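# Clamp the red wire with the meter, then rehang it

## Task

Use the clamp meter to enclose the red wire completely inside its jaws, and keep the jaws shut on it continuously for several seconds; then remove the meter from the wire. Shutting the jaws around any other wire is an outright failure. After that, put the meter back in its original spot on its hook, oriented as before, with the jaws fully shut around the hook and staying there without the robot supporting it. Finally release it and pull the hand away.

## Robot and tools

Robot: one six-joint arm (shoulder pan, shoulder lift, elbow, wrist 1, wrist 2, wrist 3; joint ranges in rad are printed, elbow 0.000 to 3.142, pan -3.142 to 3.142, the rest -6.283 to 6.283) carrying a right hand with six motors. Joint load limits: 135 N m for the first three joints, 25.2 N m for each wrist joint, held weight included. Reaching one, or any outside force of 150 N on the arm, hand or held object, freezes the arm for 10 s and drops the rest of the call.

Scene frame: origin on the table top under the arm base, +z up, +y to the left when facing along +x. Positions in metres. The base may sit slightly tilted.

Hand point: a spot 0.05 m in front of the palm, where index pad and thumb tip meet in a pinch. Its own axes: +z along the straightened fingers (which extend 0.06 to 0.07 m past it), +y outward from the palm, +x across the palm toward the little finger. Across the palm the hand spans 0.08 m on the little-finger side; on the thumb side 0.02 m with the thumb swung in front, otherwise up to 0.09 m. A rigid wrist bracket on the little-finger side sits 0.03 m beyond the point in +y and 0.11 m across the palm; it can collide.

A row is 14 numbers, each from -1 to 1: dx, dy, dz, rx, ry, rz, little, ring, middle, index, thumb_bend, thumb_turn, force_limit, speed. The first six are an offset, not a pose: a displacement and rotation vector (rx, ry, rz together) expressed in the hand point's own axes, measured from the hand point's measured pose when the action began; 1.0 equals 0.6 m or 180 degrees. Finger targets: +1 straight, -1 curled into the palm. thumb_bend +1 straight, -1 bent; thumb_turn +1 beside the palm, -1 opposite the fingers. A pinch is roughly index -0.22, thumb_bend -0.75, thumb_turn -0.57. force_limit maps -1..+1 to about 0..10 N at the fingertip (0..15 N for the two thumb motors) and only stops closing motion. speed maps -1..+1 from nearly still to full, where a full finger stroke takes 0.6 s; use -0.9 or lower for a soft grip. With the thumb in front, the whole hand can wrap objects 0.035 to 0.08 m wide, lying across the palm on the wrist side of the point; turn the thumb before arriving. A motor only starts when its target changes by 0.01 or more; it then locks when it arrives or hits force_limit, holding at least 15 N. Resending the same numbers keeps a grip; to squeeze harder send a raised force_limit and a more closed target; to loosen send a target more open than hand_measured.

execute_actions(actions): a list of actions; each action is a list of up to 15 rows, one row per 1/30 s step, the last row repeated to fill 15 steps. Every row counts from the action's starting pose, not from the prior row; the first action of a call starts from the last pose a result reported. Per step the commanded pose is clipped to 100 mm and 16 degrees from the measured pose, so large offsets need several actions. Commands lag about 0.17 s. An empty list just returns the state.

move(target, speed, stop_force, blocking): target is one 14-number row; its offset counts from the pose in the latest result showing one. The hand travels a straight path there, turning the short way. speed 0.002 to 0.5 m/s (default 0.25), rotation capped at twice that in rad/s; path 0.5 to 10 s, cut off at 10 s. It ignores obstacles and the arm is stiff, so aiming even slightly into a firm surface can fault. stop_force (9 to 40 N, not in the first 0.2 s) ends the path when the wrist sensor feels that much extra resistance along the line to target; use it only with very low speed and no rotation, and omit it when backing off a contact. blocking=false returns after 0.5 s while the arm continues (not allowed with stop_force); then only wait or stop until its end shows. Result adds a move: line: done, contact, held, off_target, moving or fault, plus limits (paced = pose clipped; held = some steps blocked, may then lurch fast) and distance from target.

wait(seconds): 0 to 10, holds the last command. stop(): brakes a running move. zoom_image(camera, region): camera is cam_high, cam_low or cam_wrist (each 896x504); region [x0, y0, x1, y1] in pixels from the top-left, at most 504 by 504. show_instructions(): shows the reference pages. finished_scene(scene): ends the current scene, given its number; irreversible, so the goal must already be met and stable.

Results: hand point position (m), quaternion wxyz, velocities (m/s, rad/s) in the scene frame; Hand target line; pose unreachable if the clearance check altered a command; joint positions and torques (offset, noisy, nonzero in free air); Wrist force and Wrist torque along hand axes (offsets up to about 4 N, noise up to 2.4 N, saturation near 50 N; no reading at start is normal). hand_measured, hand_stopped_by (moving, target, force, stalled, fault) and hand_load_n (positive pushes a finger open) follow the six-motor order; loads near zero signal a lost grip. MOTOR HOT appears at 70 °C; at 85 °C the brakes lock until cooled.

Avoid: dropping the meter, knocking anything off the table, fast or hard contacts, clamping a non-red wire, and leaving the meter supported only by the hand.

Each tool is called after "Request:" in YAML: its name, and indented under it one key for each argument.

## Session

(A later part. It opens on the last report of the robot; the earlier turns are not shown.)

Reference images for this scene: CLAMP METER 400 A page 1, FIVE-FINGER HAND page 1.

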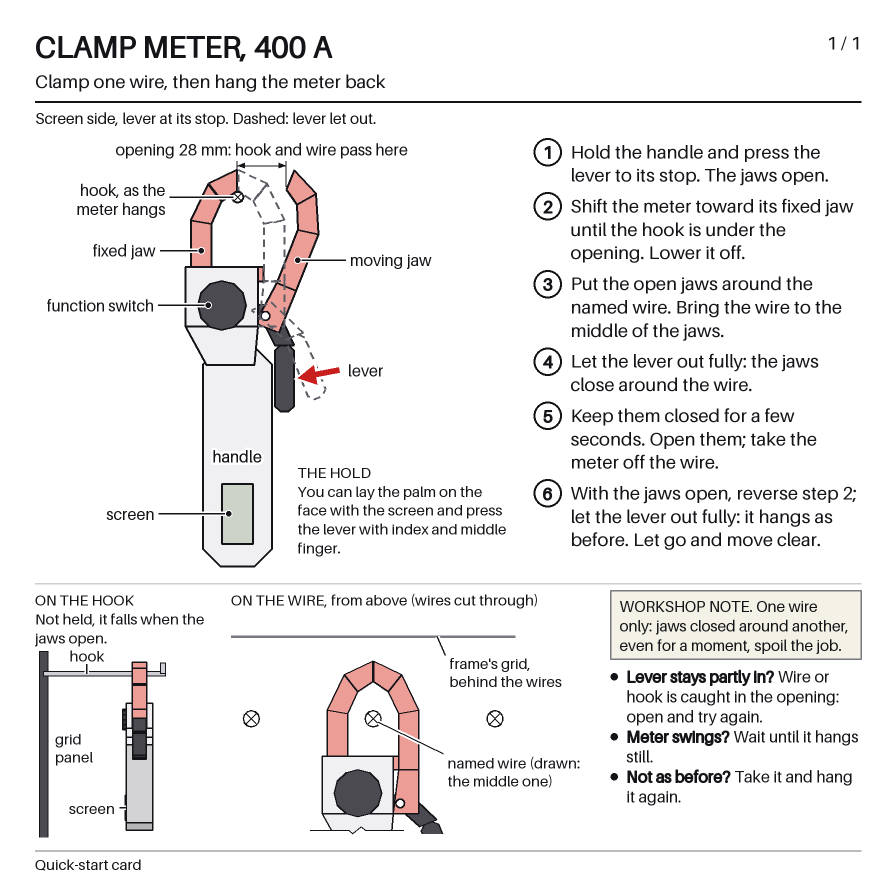

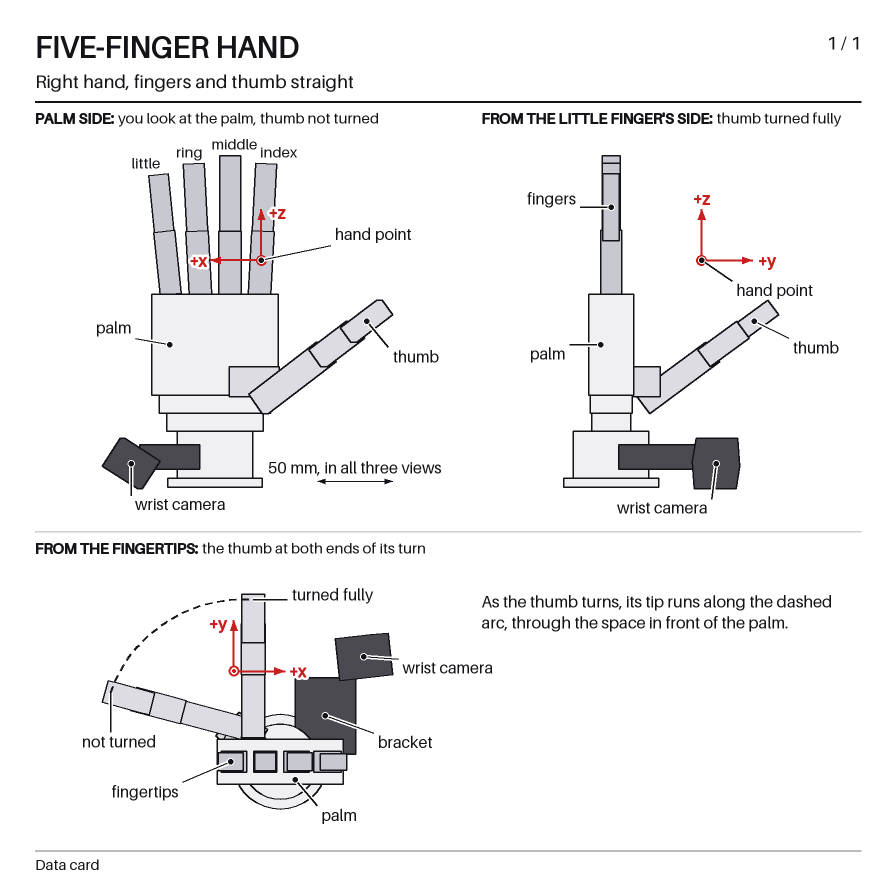

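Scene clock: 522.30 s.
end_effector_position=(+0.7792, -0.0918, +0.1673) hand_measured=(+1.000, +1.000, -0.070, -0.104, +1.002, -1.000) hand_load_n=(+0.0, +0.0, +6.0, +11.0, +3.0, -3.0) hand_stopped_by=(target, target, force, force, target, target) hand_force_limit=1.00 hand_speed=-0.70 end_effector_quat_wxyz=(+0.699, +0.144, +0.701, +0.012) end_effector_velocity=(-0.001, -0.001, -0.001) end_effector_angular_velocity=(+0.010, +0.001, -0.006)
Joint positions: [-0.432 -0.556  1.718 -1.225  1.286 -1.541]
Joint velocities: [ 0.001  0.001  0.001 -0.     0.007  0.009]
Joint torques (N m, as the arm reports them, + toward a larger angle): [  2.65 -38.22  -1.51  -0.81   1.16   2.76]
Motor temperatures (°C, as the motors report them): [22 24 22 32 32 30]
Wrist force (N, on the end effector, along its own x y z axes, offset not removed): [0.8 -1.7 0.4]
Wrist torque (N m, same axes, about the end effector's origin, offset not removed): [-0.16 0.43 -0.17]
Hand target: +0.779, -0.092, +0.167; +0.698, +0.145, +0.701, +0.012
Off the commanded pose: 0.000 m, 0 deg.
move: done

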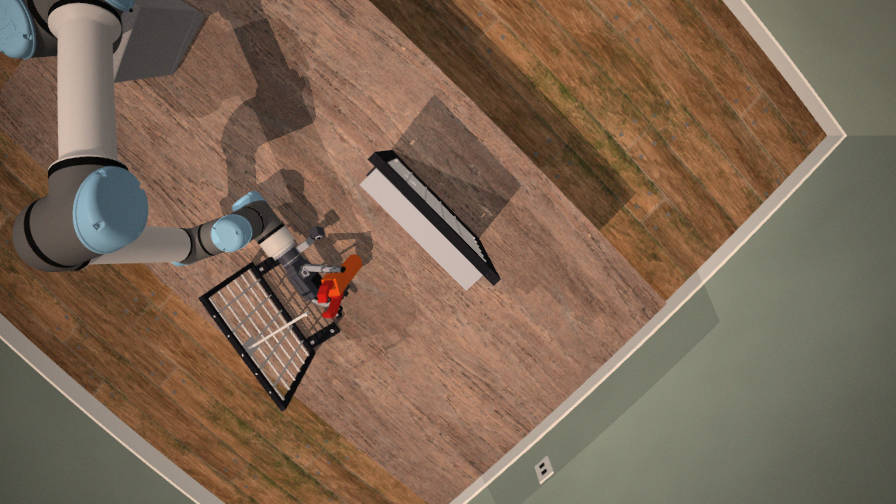

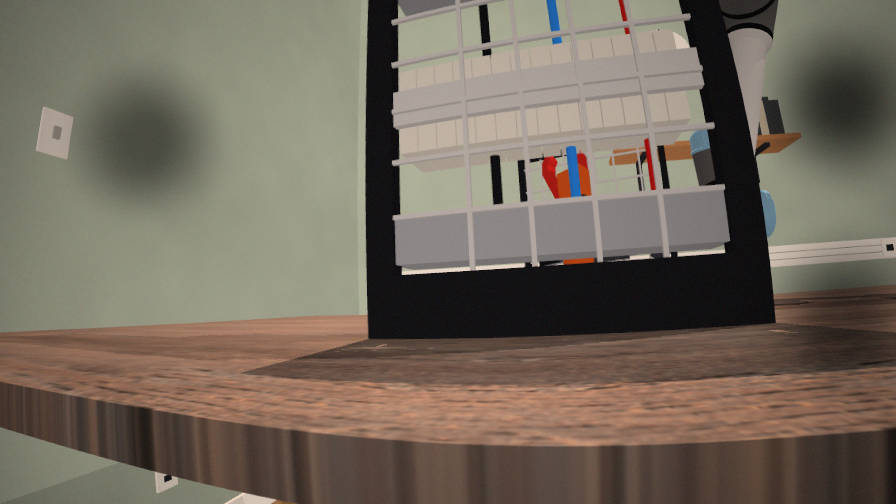

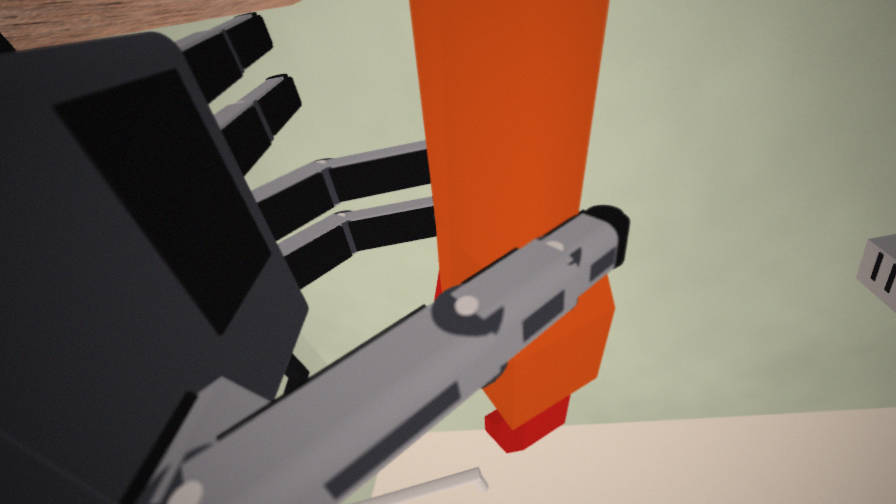

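Request:
move:
  target: [-0.011,-0.047,0,0,0,0,1,1,-0.98,-0.98,1,-1,1,-0.7]
  speed: 0.03

Request:
move:
  target: [-0.05,0.011,0,0,0,0,1,1,-0.98,-0.98,1,-1,1,-0.7]
  speed: 0.02

Request:
zoom_image:
  camera: "cam_high"
  region: [235,240,365,370]

Scene clock: 534.80 s.
end_effector_position=(+0.7739, -0.1200, +0.1676) hand_measured=(+1.000, +1.000, -0.070, -0.104, +1.002, -1.000) hand_load_n=(+0.0, +0.0, +6.0, +11.0, +3.0, -3.0) hand_stopped_by=(target, target, force, force, target, target) hand_force_limit=1.00 hand_speed=-0.70 end_effector_quat_wxyz=(+0.699, +0.144, +0.701, +0.011) end_effector_velocity=(+0.000, -0.002, +0.001) end_effector_angular_velocity=(-0.001, -0.002, +0.002)
Joint positions: [-0.483 -0.568  1.719 -1.215  1.235 -1.538]
Joint velocities: [-0.003 -0.001 -0.001  0.    -0.005  0.   ]
Joint torques (N m, as the arm reports them, + toward a larger angle): [  3.15 -50.02 -22.98   0.45  -2.03   2.86]
Motor temperatures (°C, as the motors report them): [22 24 22 32 32 30]
Wrist force (N, on the end effector, along its own x y z axes, offset not removed): [4.5 -1.9 2.5]
Wrist torque (N m, same axes, about the end effector's origin, offset not removed): [-0.54 -0.39 0.02]
Hand target: +0.774, -0.120, +0.168; +0.699, +0.144, +0.701, +0.011
Off the commanded pose: 0.000 m, 0 deg.
move: done

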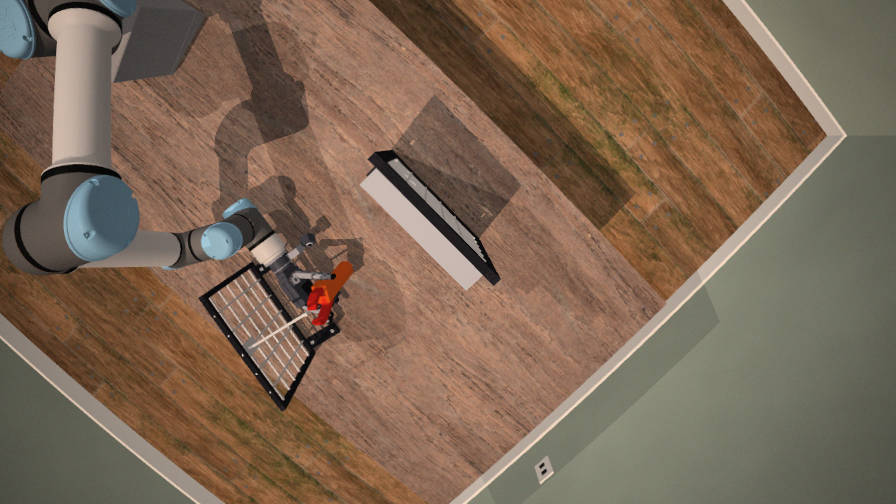

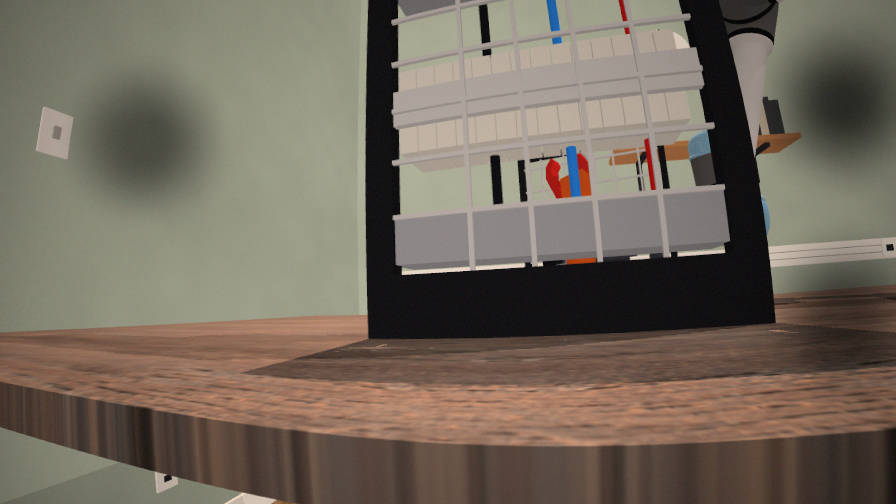

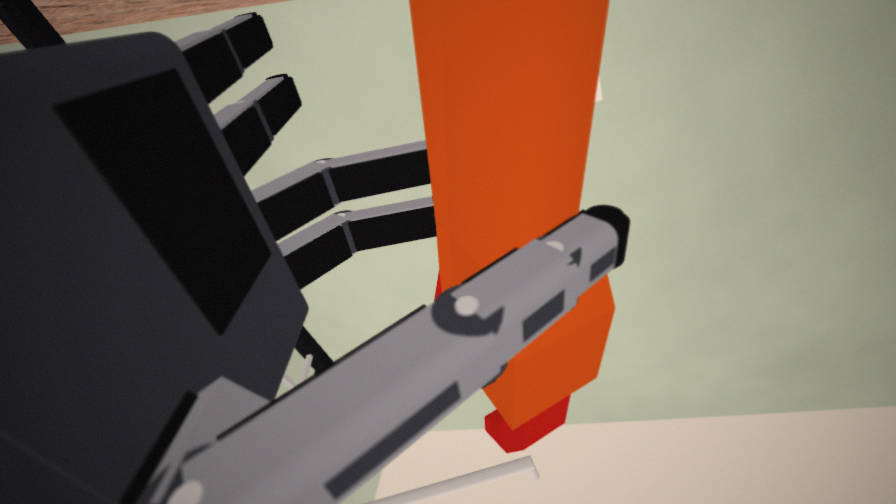

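Scene clock: 536.63 s.
end_effector_position=(+0.7746, -0.1202, +0.1980) hand_measured=(+1.000, +1.000, -0.070, -0.104, +1.002, -1.000) hand_load_n=(+0.0, +0.0, +6.0, +11.0, +3.0, -3.0) hand_stopped_by=(target, target, force, force, target, target) hand_force_limit=1.00 hand_speed=-0.70 end_effector_quat_wxyz=(+0.699, +0.144, +0.701, +0.012) end_effector_velocity=(-0.000, +0.000, +0.002) end_effector_angular_velocity=(+0.000, +0.001, +0.000)
Joint positions: [-0.473 -0.635  1.747 -1.176  1.245 -1.538]
Joint velocities: [ 0.001 -0.006  0.004  0.003  0.001 -0.   ]
Joint torques (N m, as the arm reports them, + toward a larger angle): [ 21.18 -49.99   4.62   0.44   1.38  -2.05]
Motor temperatures (°C, as the motors report them): [22 24 22 32 32 30]
Wrist force (N, on the end effector, along its own x y z axes, offset not removed): [2.4 -2.1 0.8]
Wrist torque (N m, same axes, about the end effector's origin, offset not removed): [-0.37 0.01 -0.10]
Hand target: +0.775, -0.120, +0.198; +0.699, +0.144, +0.701, +0.012
Off the commanded pose: 0.000 m, 0 deg.
move: done

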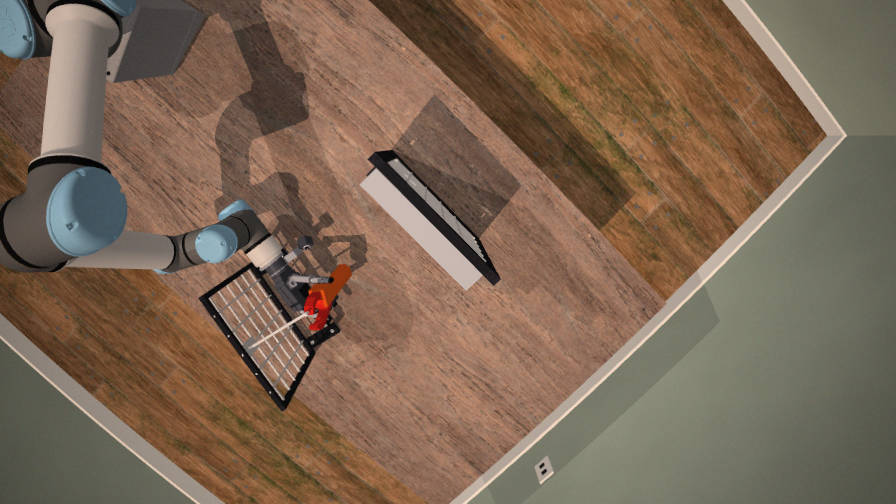

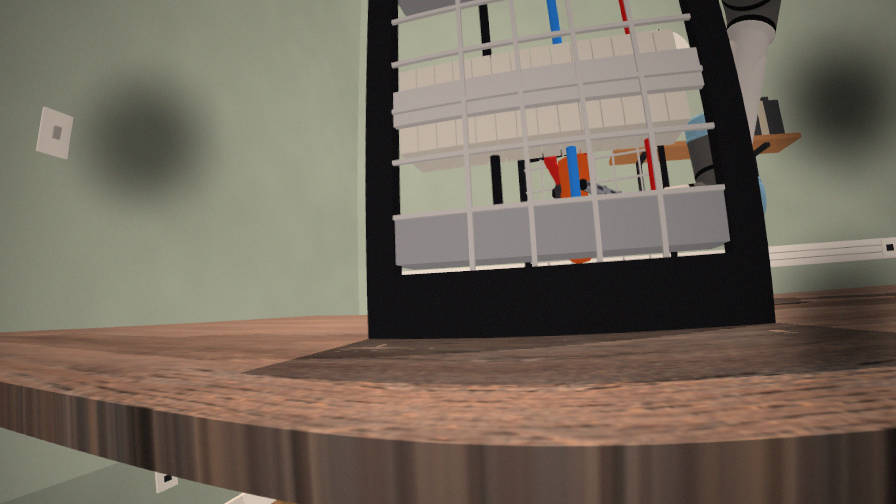

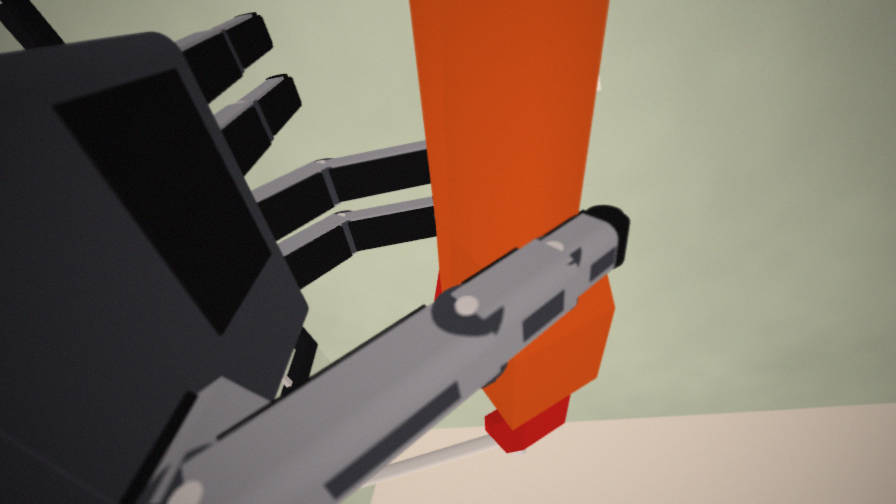

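Region (235, 240, 365, 370) of cam_high's 896x504 image, scaled by 3.877, with more detail than that image has.

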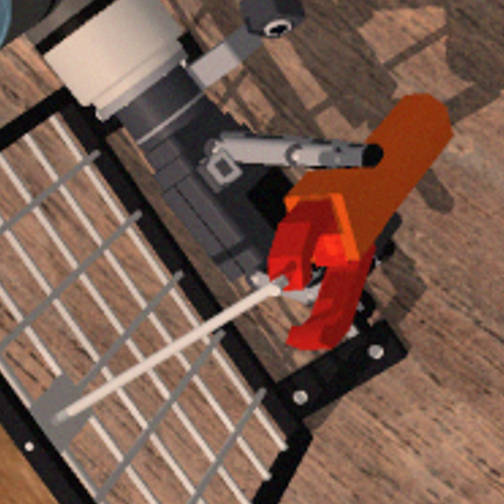

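Request:
move:
  target: [-0.004,-0.017,-0.02,0,0,0.04,1,1,-0.98,-0.98,1,-1,1,-0.7]
  speed: 0.02

Request:
zoom_image:
  camera: "cam_high"
  region: [235,240,365,370]

Request:
move:
  target: [-0.047,0.017,0,0,0,0,1,1,-0.98,-0.98,1,-1,1,-0.7]
  speed: 0.015

Request:
zoom_image:
  camera: "cam_high"
  region: [235,240,365,370]

Scene clock: 552.67 s.
end_effector_position=(+0.7610, -0.1282, +0.1984) hand_measured=(+1.000, +1.000, -0.070, -0.104, +1.002, -1.000) hand_load_n=(+0.0, +0.0, +7.5, +10.5, +3.0, -12.0) hand_stopped_by=(target, target, force, force, target, target) hand_force_limit=1.00 hand_speed=-0.70 end_effector_quat_wxyz=(+0.696, +0.188, +0.690, +0.055) end_effector_velocity=(-0.001, -0.002, +0.000) end_effector_angular_velocity=(+0.009, -0.003, -0.002)
Joint positions: [-0.491 -0.634  1.779 -1.209  1.227 -1.413]
Joint velocities: [-0.002  0.001  0.001 -0.003 -0.     0.01 ]
Joint torques (N m, as the arm reports them, + toward a larger angle): [  2.09 -47.01  -0.26  -6.96  -1.88   3.97]
Motor temperatures (°C, as the motors report them): [22 24 22 32 32 30]
Wrist force (N, on the end effector, along its own x y z axes, offset not removed): [21.1 -2.2 2.2]
Wrist torque (N m, same axes, about the end effector's origin, offset not removed): [-0.02 -0.74 -0.33]
Hand target: +0.761, -0.128, +0.198; +0.696, +0.188, +0.690, +0.055
Off the commanded pose: 0.000 m, 0 deg.
move: done

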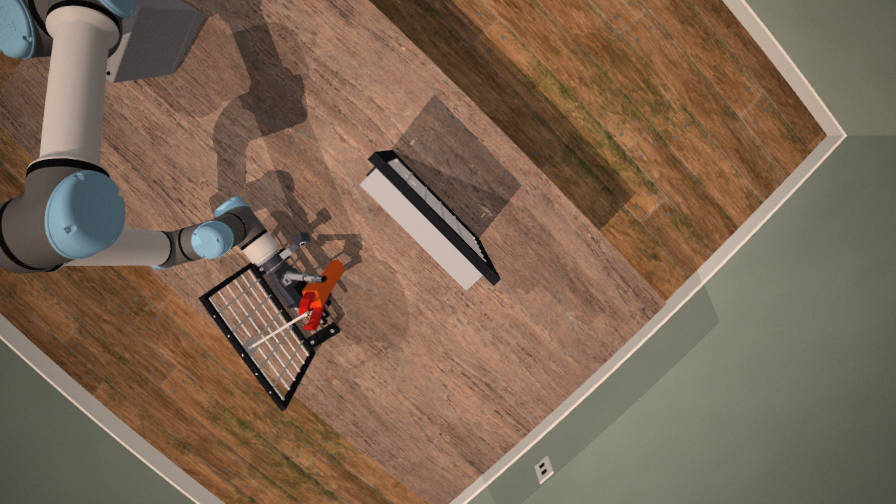

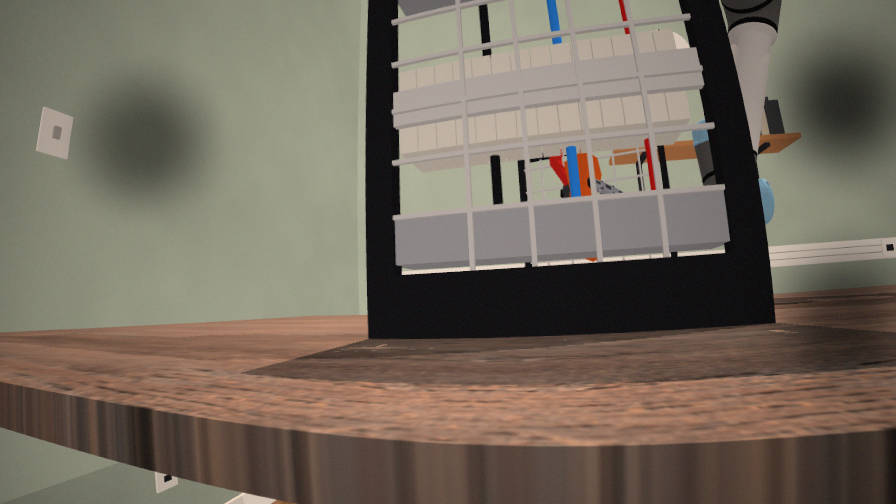

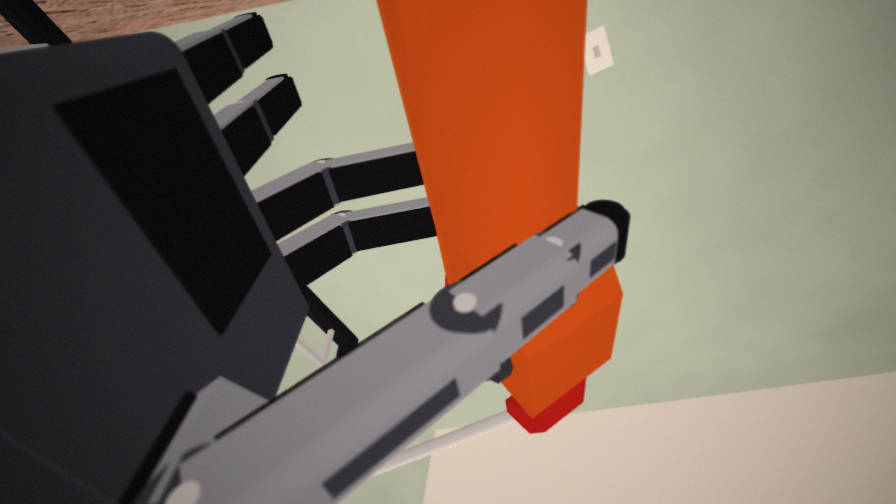

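Region (235, 240, 365, 370) of cam_high's 896x504 image, scaled by 3.877, with more detail than that image has.

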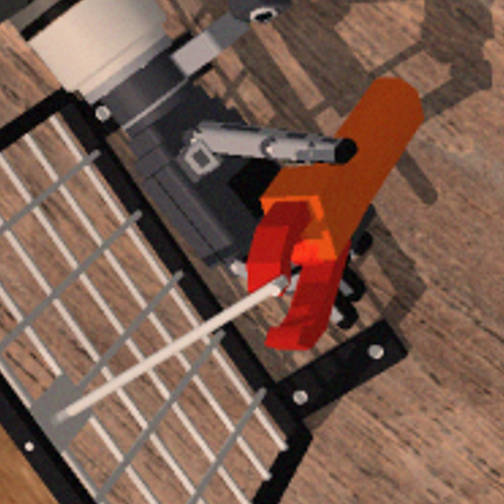

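Scene clock: 554.97 s.
end_effector_position=(+0.7617, -0.1282, +0.2281) hand_measured=(+1.000, +1.000, +0.026, -0.054, +1.004, -1.000) hand_load_n=(+0.0, +0.0, +7.0, +22.0, +3.0, +1.5) hand_stopped_by=(target, target, force, force, target, target) hand_force_limit=1.00 hand_speed=-0.70 end_effector_quat_wxyz=(+0.696, +0.188, +0.690, +0.055) end_effector_velocity=(-0.001, +0.000, +0.000) end_effector_angular_velocity=(+0.002, +0.003, -0.000)
Joint positions: [-0.48  -0.7    1.802 -1.167  1.237 -1.413]
Joint velocities: [ 0.    -0.003  0.002  0.005  0.001 -0.   ]
Joint torques (N m, as the arm reports them, + toward a larger angle): [ 21.81 -61.38  -0.82  -4.33   0.82  -1.09]
Motor temperatures (°C, as the motors report them): [22 24 22 32 32 30]
Wrist force (N, on the end effector, along its own x y z axes, offset not removed): [23.3 -4.9 8.7]
Wrist torque (N m, same axes, about the end effector's origin, offset not removed): [-0.01 0.51 0.16]
Hand target: +0.762, -0.128, +0.228; +0.696, +0.188, +0.690, +0.055
Off the commanded pose: 0.000 m, 0 deg.
move: done

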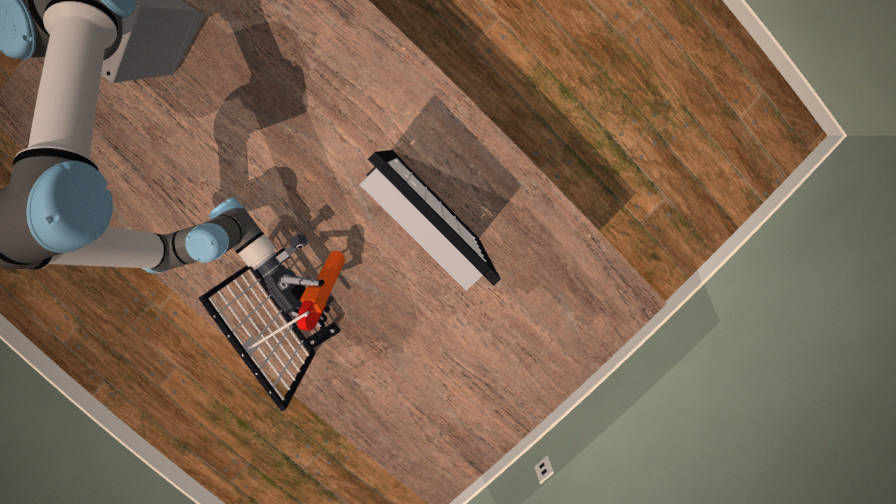

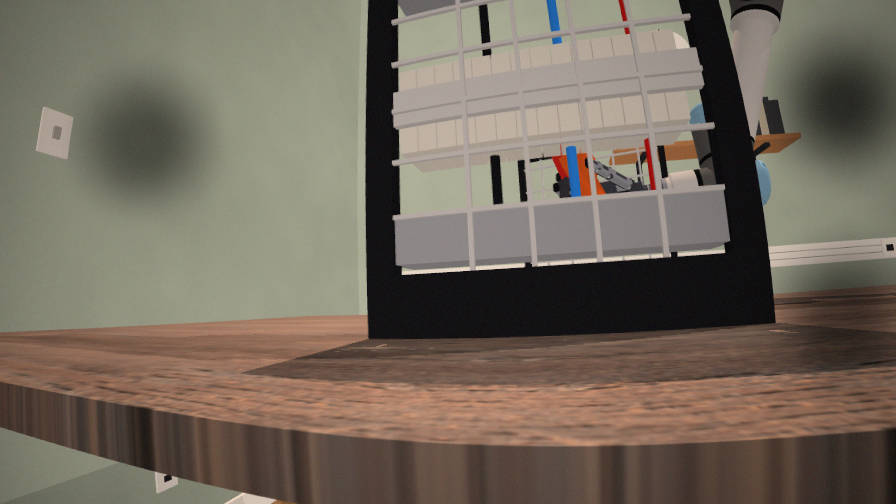

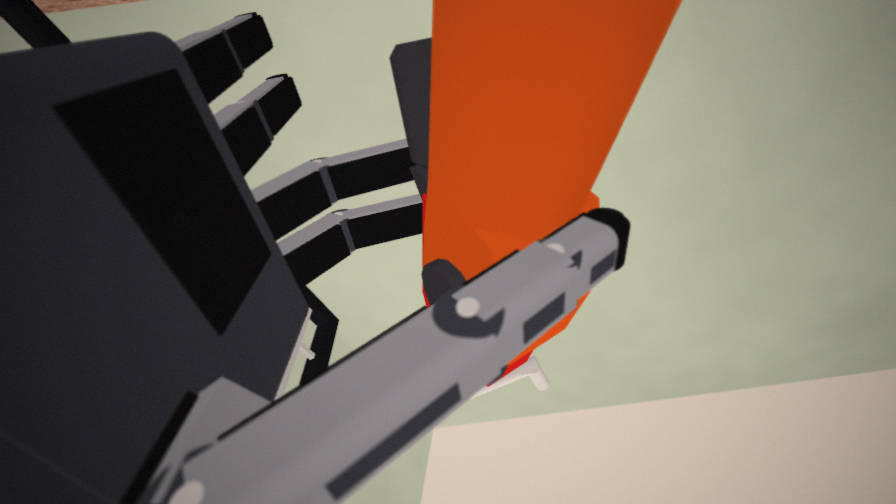

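Region (235, 240, 365, 370) of cam_high's 896x504 image, scaled by 3.877, with more detail than that image has.

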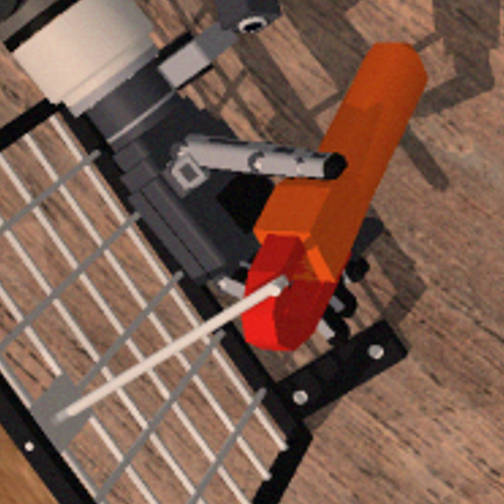

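Request:
move:
  target: [0.016,-0.006,0,0,0,0,1,1,-0.98,-1,1,-1,1,-0.9]
  speed: 0.01

Request:
move:
  target: [0.028,0.078,0,0,0,0,1,1,-0.98,-1,1,-1,1,-0.9]
  speed: 0.03

Request:
move:
  target: [-0.03,0.01,0,0,-0.08,-0.04,1,1,-0.98,-1,1,-1,1,-0.9]
  speed: 0.04

Request:
zoom_image:
  camera: "cam_high"
  region: [235,240,365,370]

Scene clock: 578.27 s.
end_effector_position=(+0.7614, -0.1283, +0.2182) hand_measured=(+1.000, +1.000, +0.026, -0.052, +1.004, -1.000) hand_load_n=(+0.0, +0.0, +8.0, +17.0, +4.0, -4.0) hand_stopped_by=(target, target, force, force, target, target) hand_force_limit=1.00 hand_speed=-0.90 end_effector_quat_wxyz=(+0.696, +0.188, +0.690, +0.055) end_effector_velocity=(-0.000, -0.001, -0.003) end_effector_angular_velocity=(+0.000, +0.001, -0.000)
Joint positions: [-0.484 -0.678  1.795 -1.181  1.233 -1.413]
Joint velocities: [-0.003  0.006 -0.002 -0.004 -0.002  0.   ]
Joint torques (N m, as the arm reports them, + toward a larger angle): [  1.98 -37.26 -22.24  -4.1   -2.23   2.87]
Motor temperatures (°C, as the motors report them): [22 24 22 32 32 30]
Wrist force (N, on the end effector, along its own x y z axes, offset not removed): [2.5 -2.0 -1.4]
Wrist torque (N m, same axes, about the end effector's origin, offset not removed): [-0.24 0.08 -0.09]
Hand target: +0.761, -0.128, +0.218; +0.696, +0.188, +0.690, +0.055
Off the commanded pose: 0.000 m, 0 deg.
move: done

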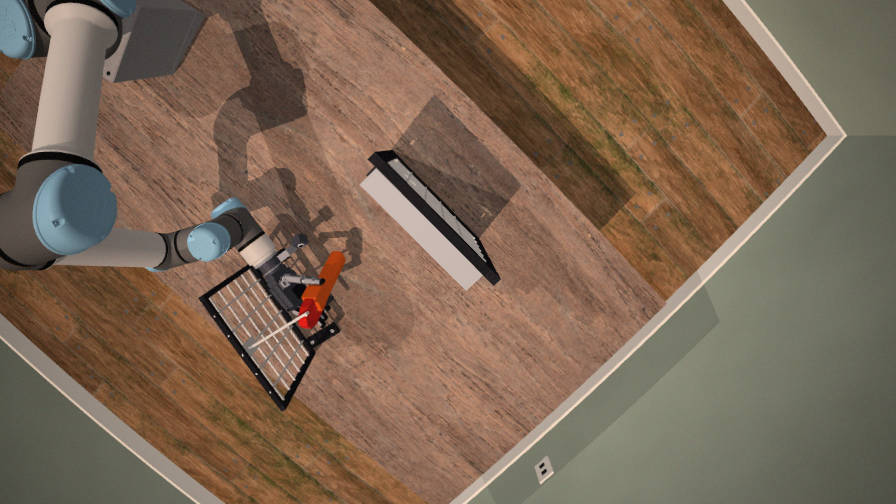

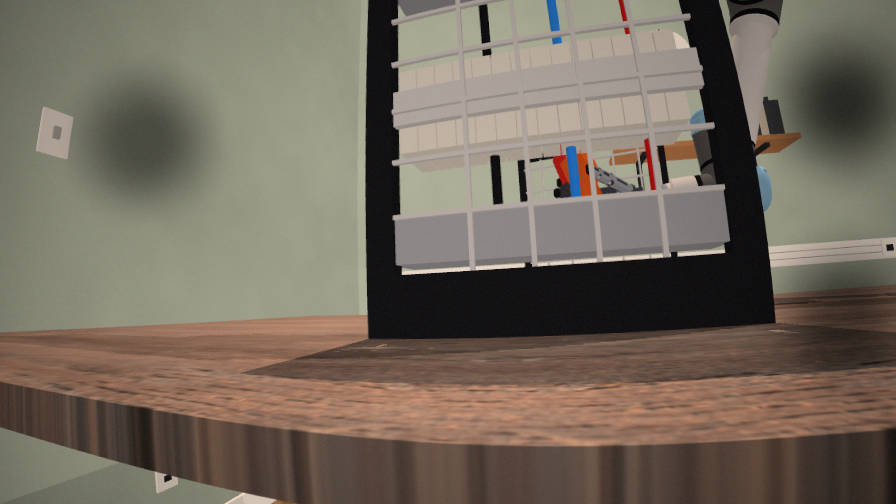

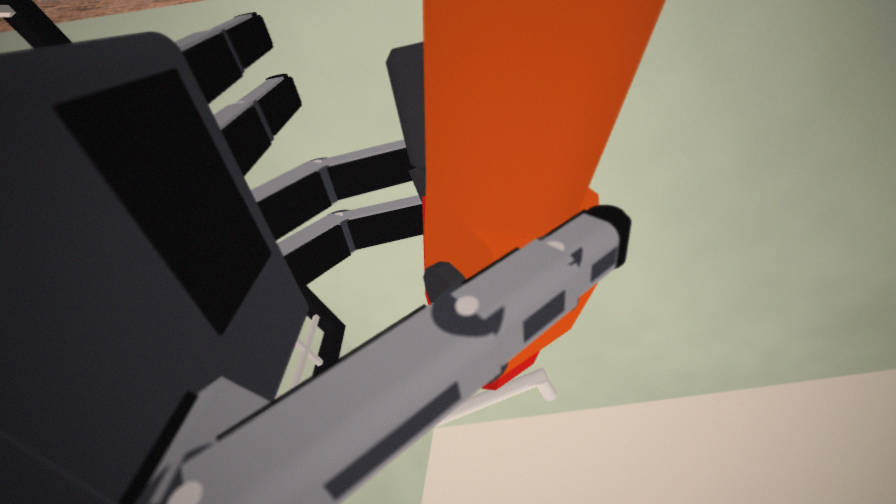

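Scene clock: 580.30 s.
end_effector_position=(+0.7706, -0.0797, +0.2181) hand_measured=(+1.000, +1.000, +0.026, -0.052, +1.004, -1.000) hand_load_n=(+0.0, +0.0, +8.0, +17.0, +4.0, -4.0) hand_stopped_by=(target, target, force, force, target, target) hand_force_limit=1.00 hand_speed=-0.90 end_effector_quat_wxyz=(+0.696, +0.188, +0.690, +0.055) end_effector_velocity=(+0.001, +0.002, +0.001) end_effector_angular_velocity=(-0.000, -0.001, -0.001)
Joint positions: [-0.393 -0.657  1.793 -1.198  1.325 -1.419]
Joint velocities: [ 0.005  0.    -0.001  0.     0.005 -0.   ]
Joint torques (N m, as the arm reports them, + toward a larger angle): [ 20.64 -37.33 -22.69  -4.15   1.35  -1.96]
Motor temperatures (°C, as the motors report them): [22 24 22 32 32 30]
Wrist force (N, on the end effector, along its own x y z axes, offset not removed): [3.7 -0.4 -0.1]
Wrist torque (N m, same axes, about the end effector's origin, offset not removed): [0.10 -0.25 -0.12]
Hand target: +0.771, -0.079, +0.218; +0.696, +0.188, +0.690, +0.055
Off the commanded pose: 0.000 m, 0 deg.
move: done

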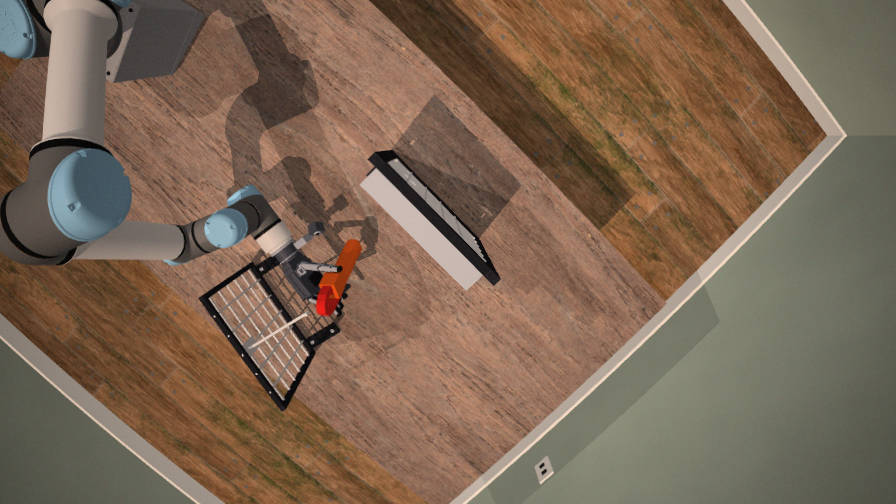

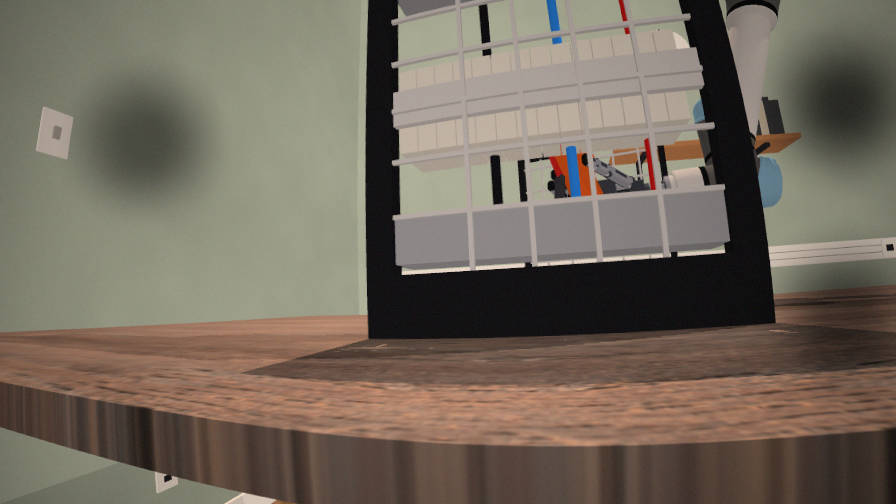

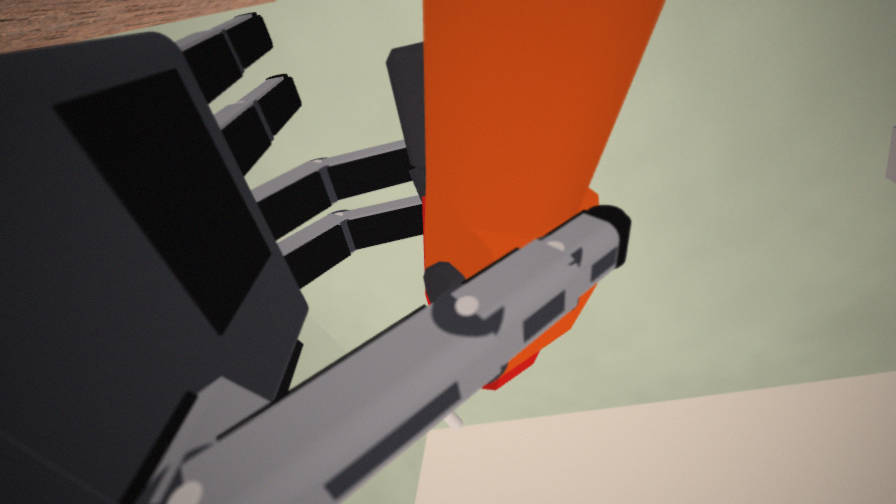

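Scene clock: 584.07 s.
end_effector_position=(+0.7709, -0.0802, +0.2370) hand_measured=(+1.000, +1.000, +0.026, -0.052, +1.004, -1.000) hand_load_n=(+0.0, +0.0, +7.5, +16.5, +4.0, -4.0) hand_stopped_by=(target, target, force, force, target, target) hand_force_limit=1.00 hand_speed=-0.90 end_effector_quat_wxyz=(+0.779, +0.150, +0.609, -0.012) end_effector_velocity=(-0.000, +0.000, +0.000) end_effector_angular_velocity=(-0.008, -0.010, -0.005)
Joint positions: [-0.378 -0.578  1.789 -1.527  1.368 -1.49 ]
Joint velocities: [ 0.     0.006 -0.002 -0.017  0.002 -0.004]
Joint torques (N m, as the arm reports them, + toward a larger angle): [ 22.22 -38.12 -22.22  -4.86   1.37  -2.07]
Motor temperatures (°C, as the motors report them): [22 24 22 32 32 30]
Wrist force (N, on the end effector, along its own x y z axes, offset not removed): [6.7 -1.6 1.0]
Wrist torque (N m, same axes, about the end effector's origin, offset not removed): [-0.21 -0.84 0.00]
Hand target: +0.771, -0.080, +0.237; +0.780, +0.150, +0.608, -0.013
Off the commanded pose: 0.000 m, 0 deg.
move: done

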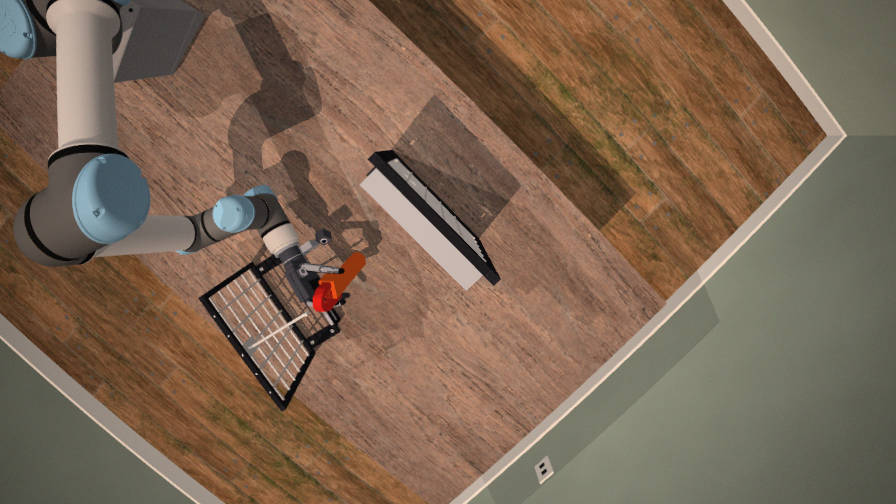

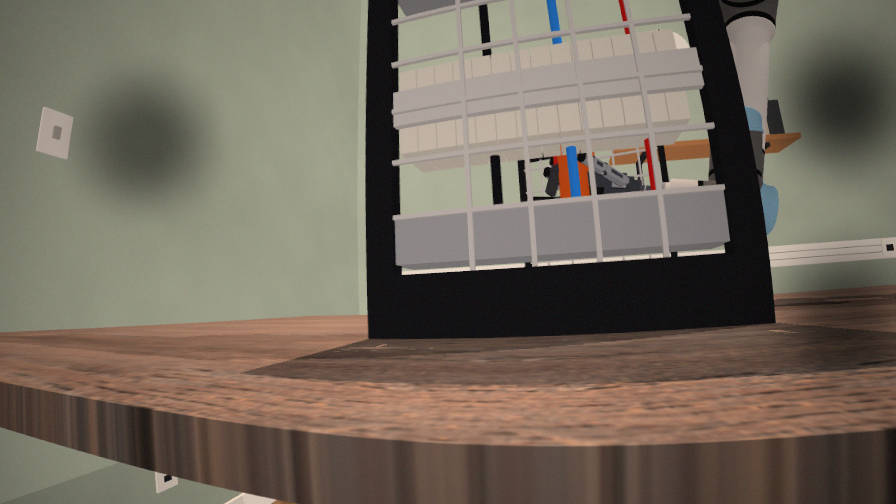

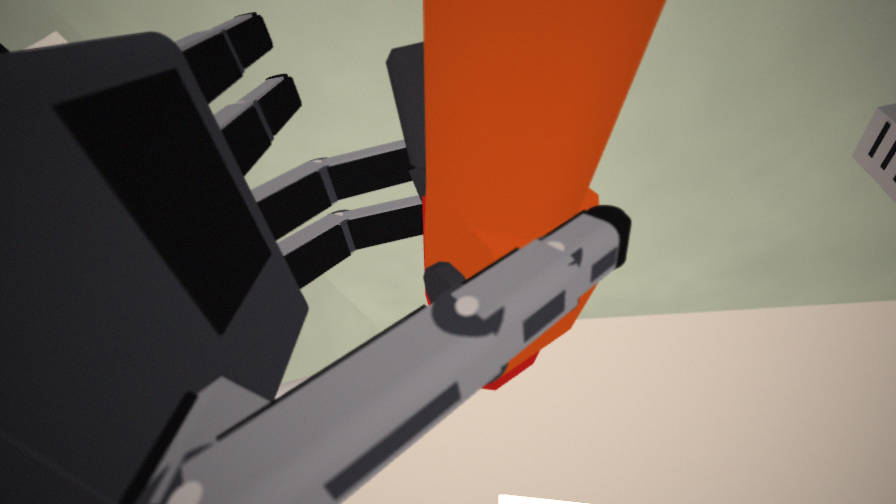

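Region (235, 240, 365, 370) of cam_high's 896x504 image, scaled by 3.877, with more detail than that image has.

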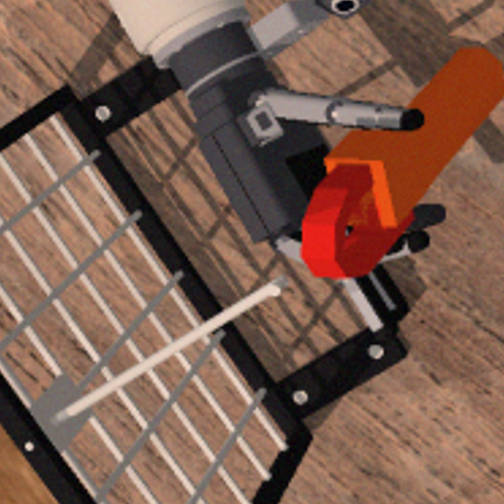

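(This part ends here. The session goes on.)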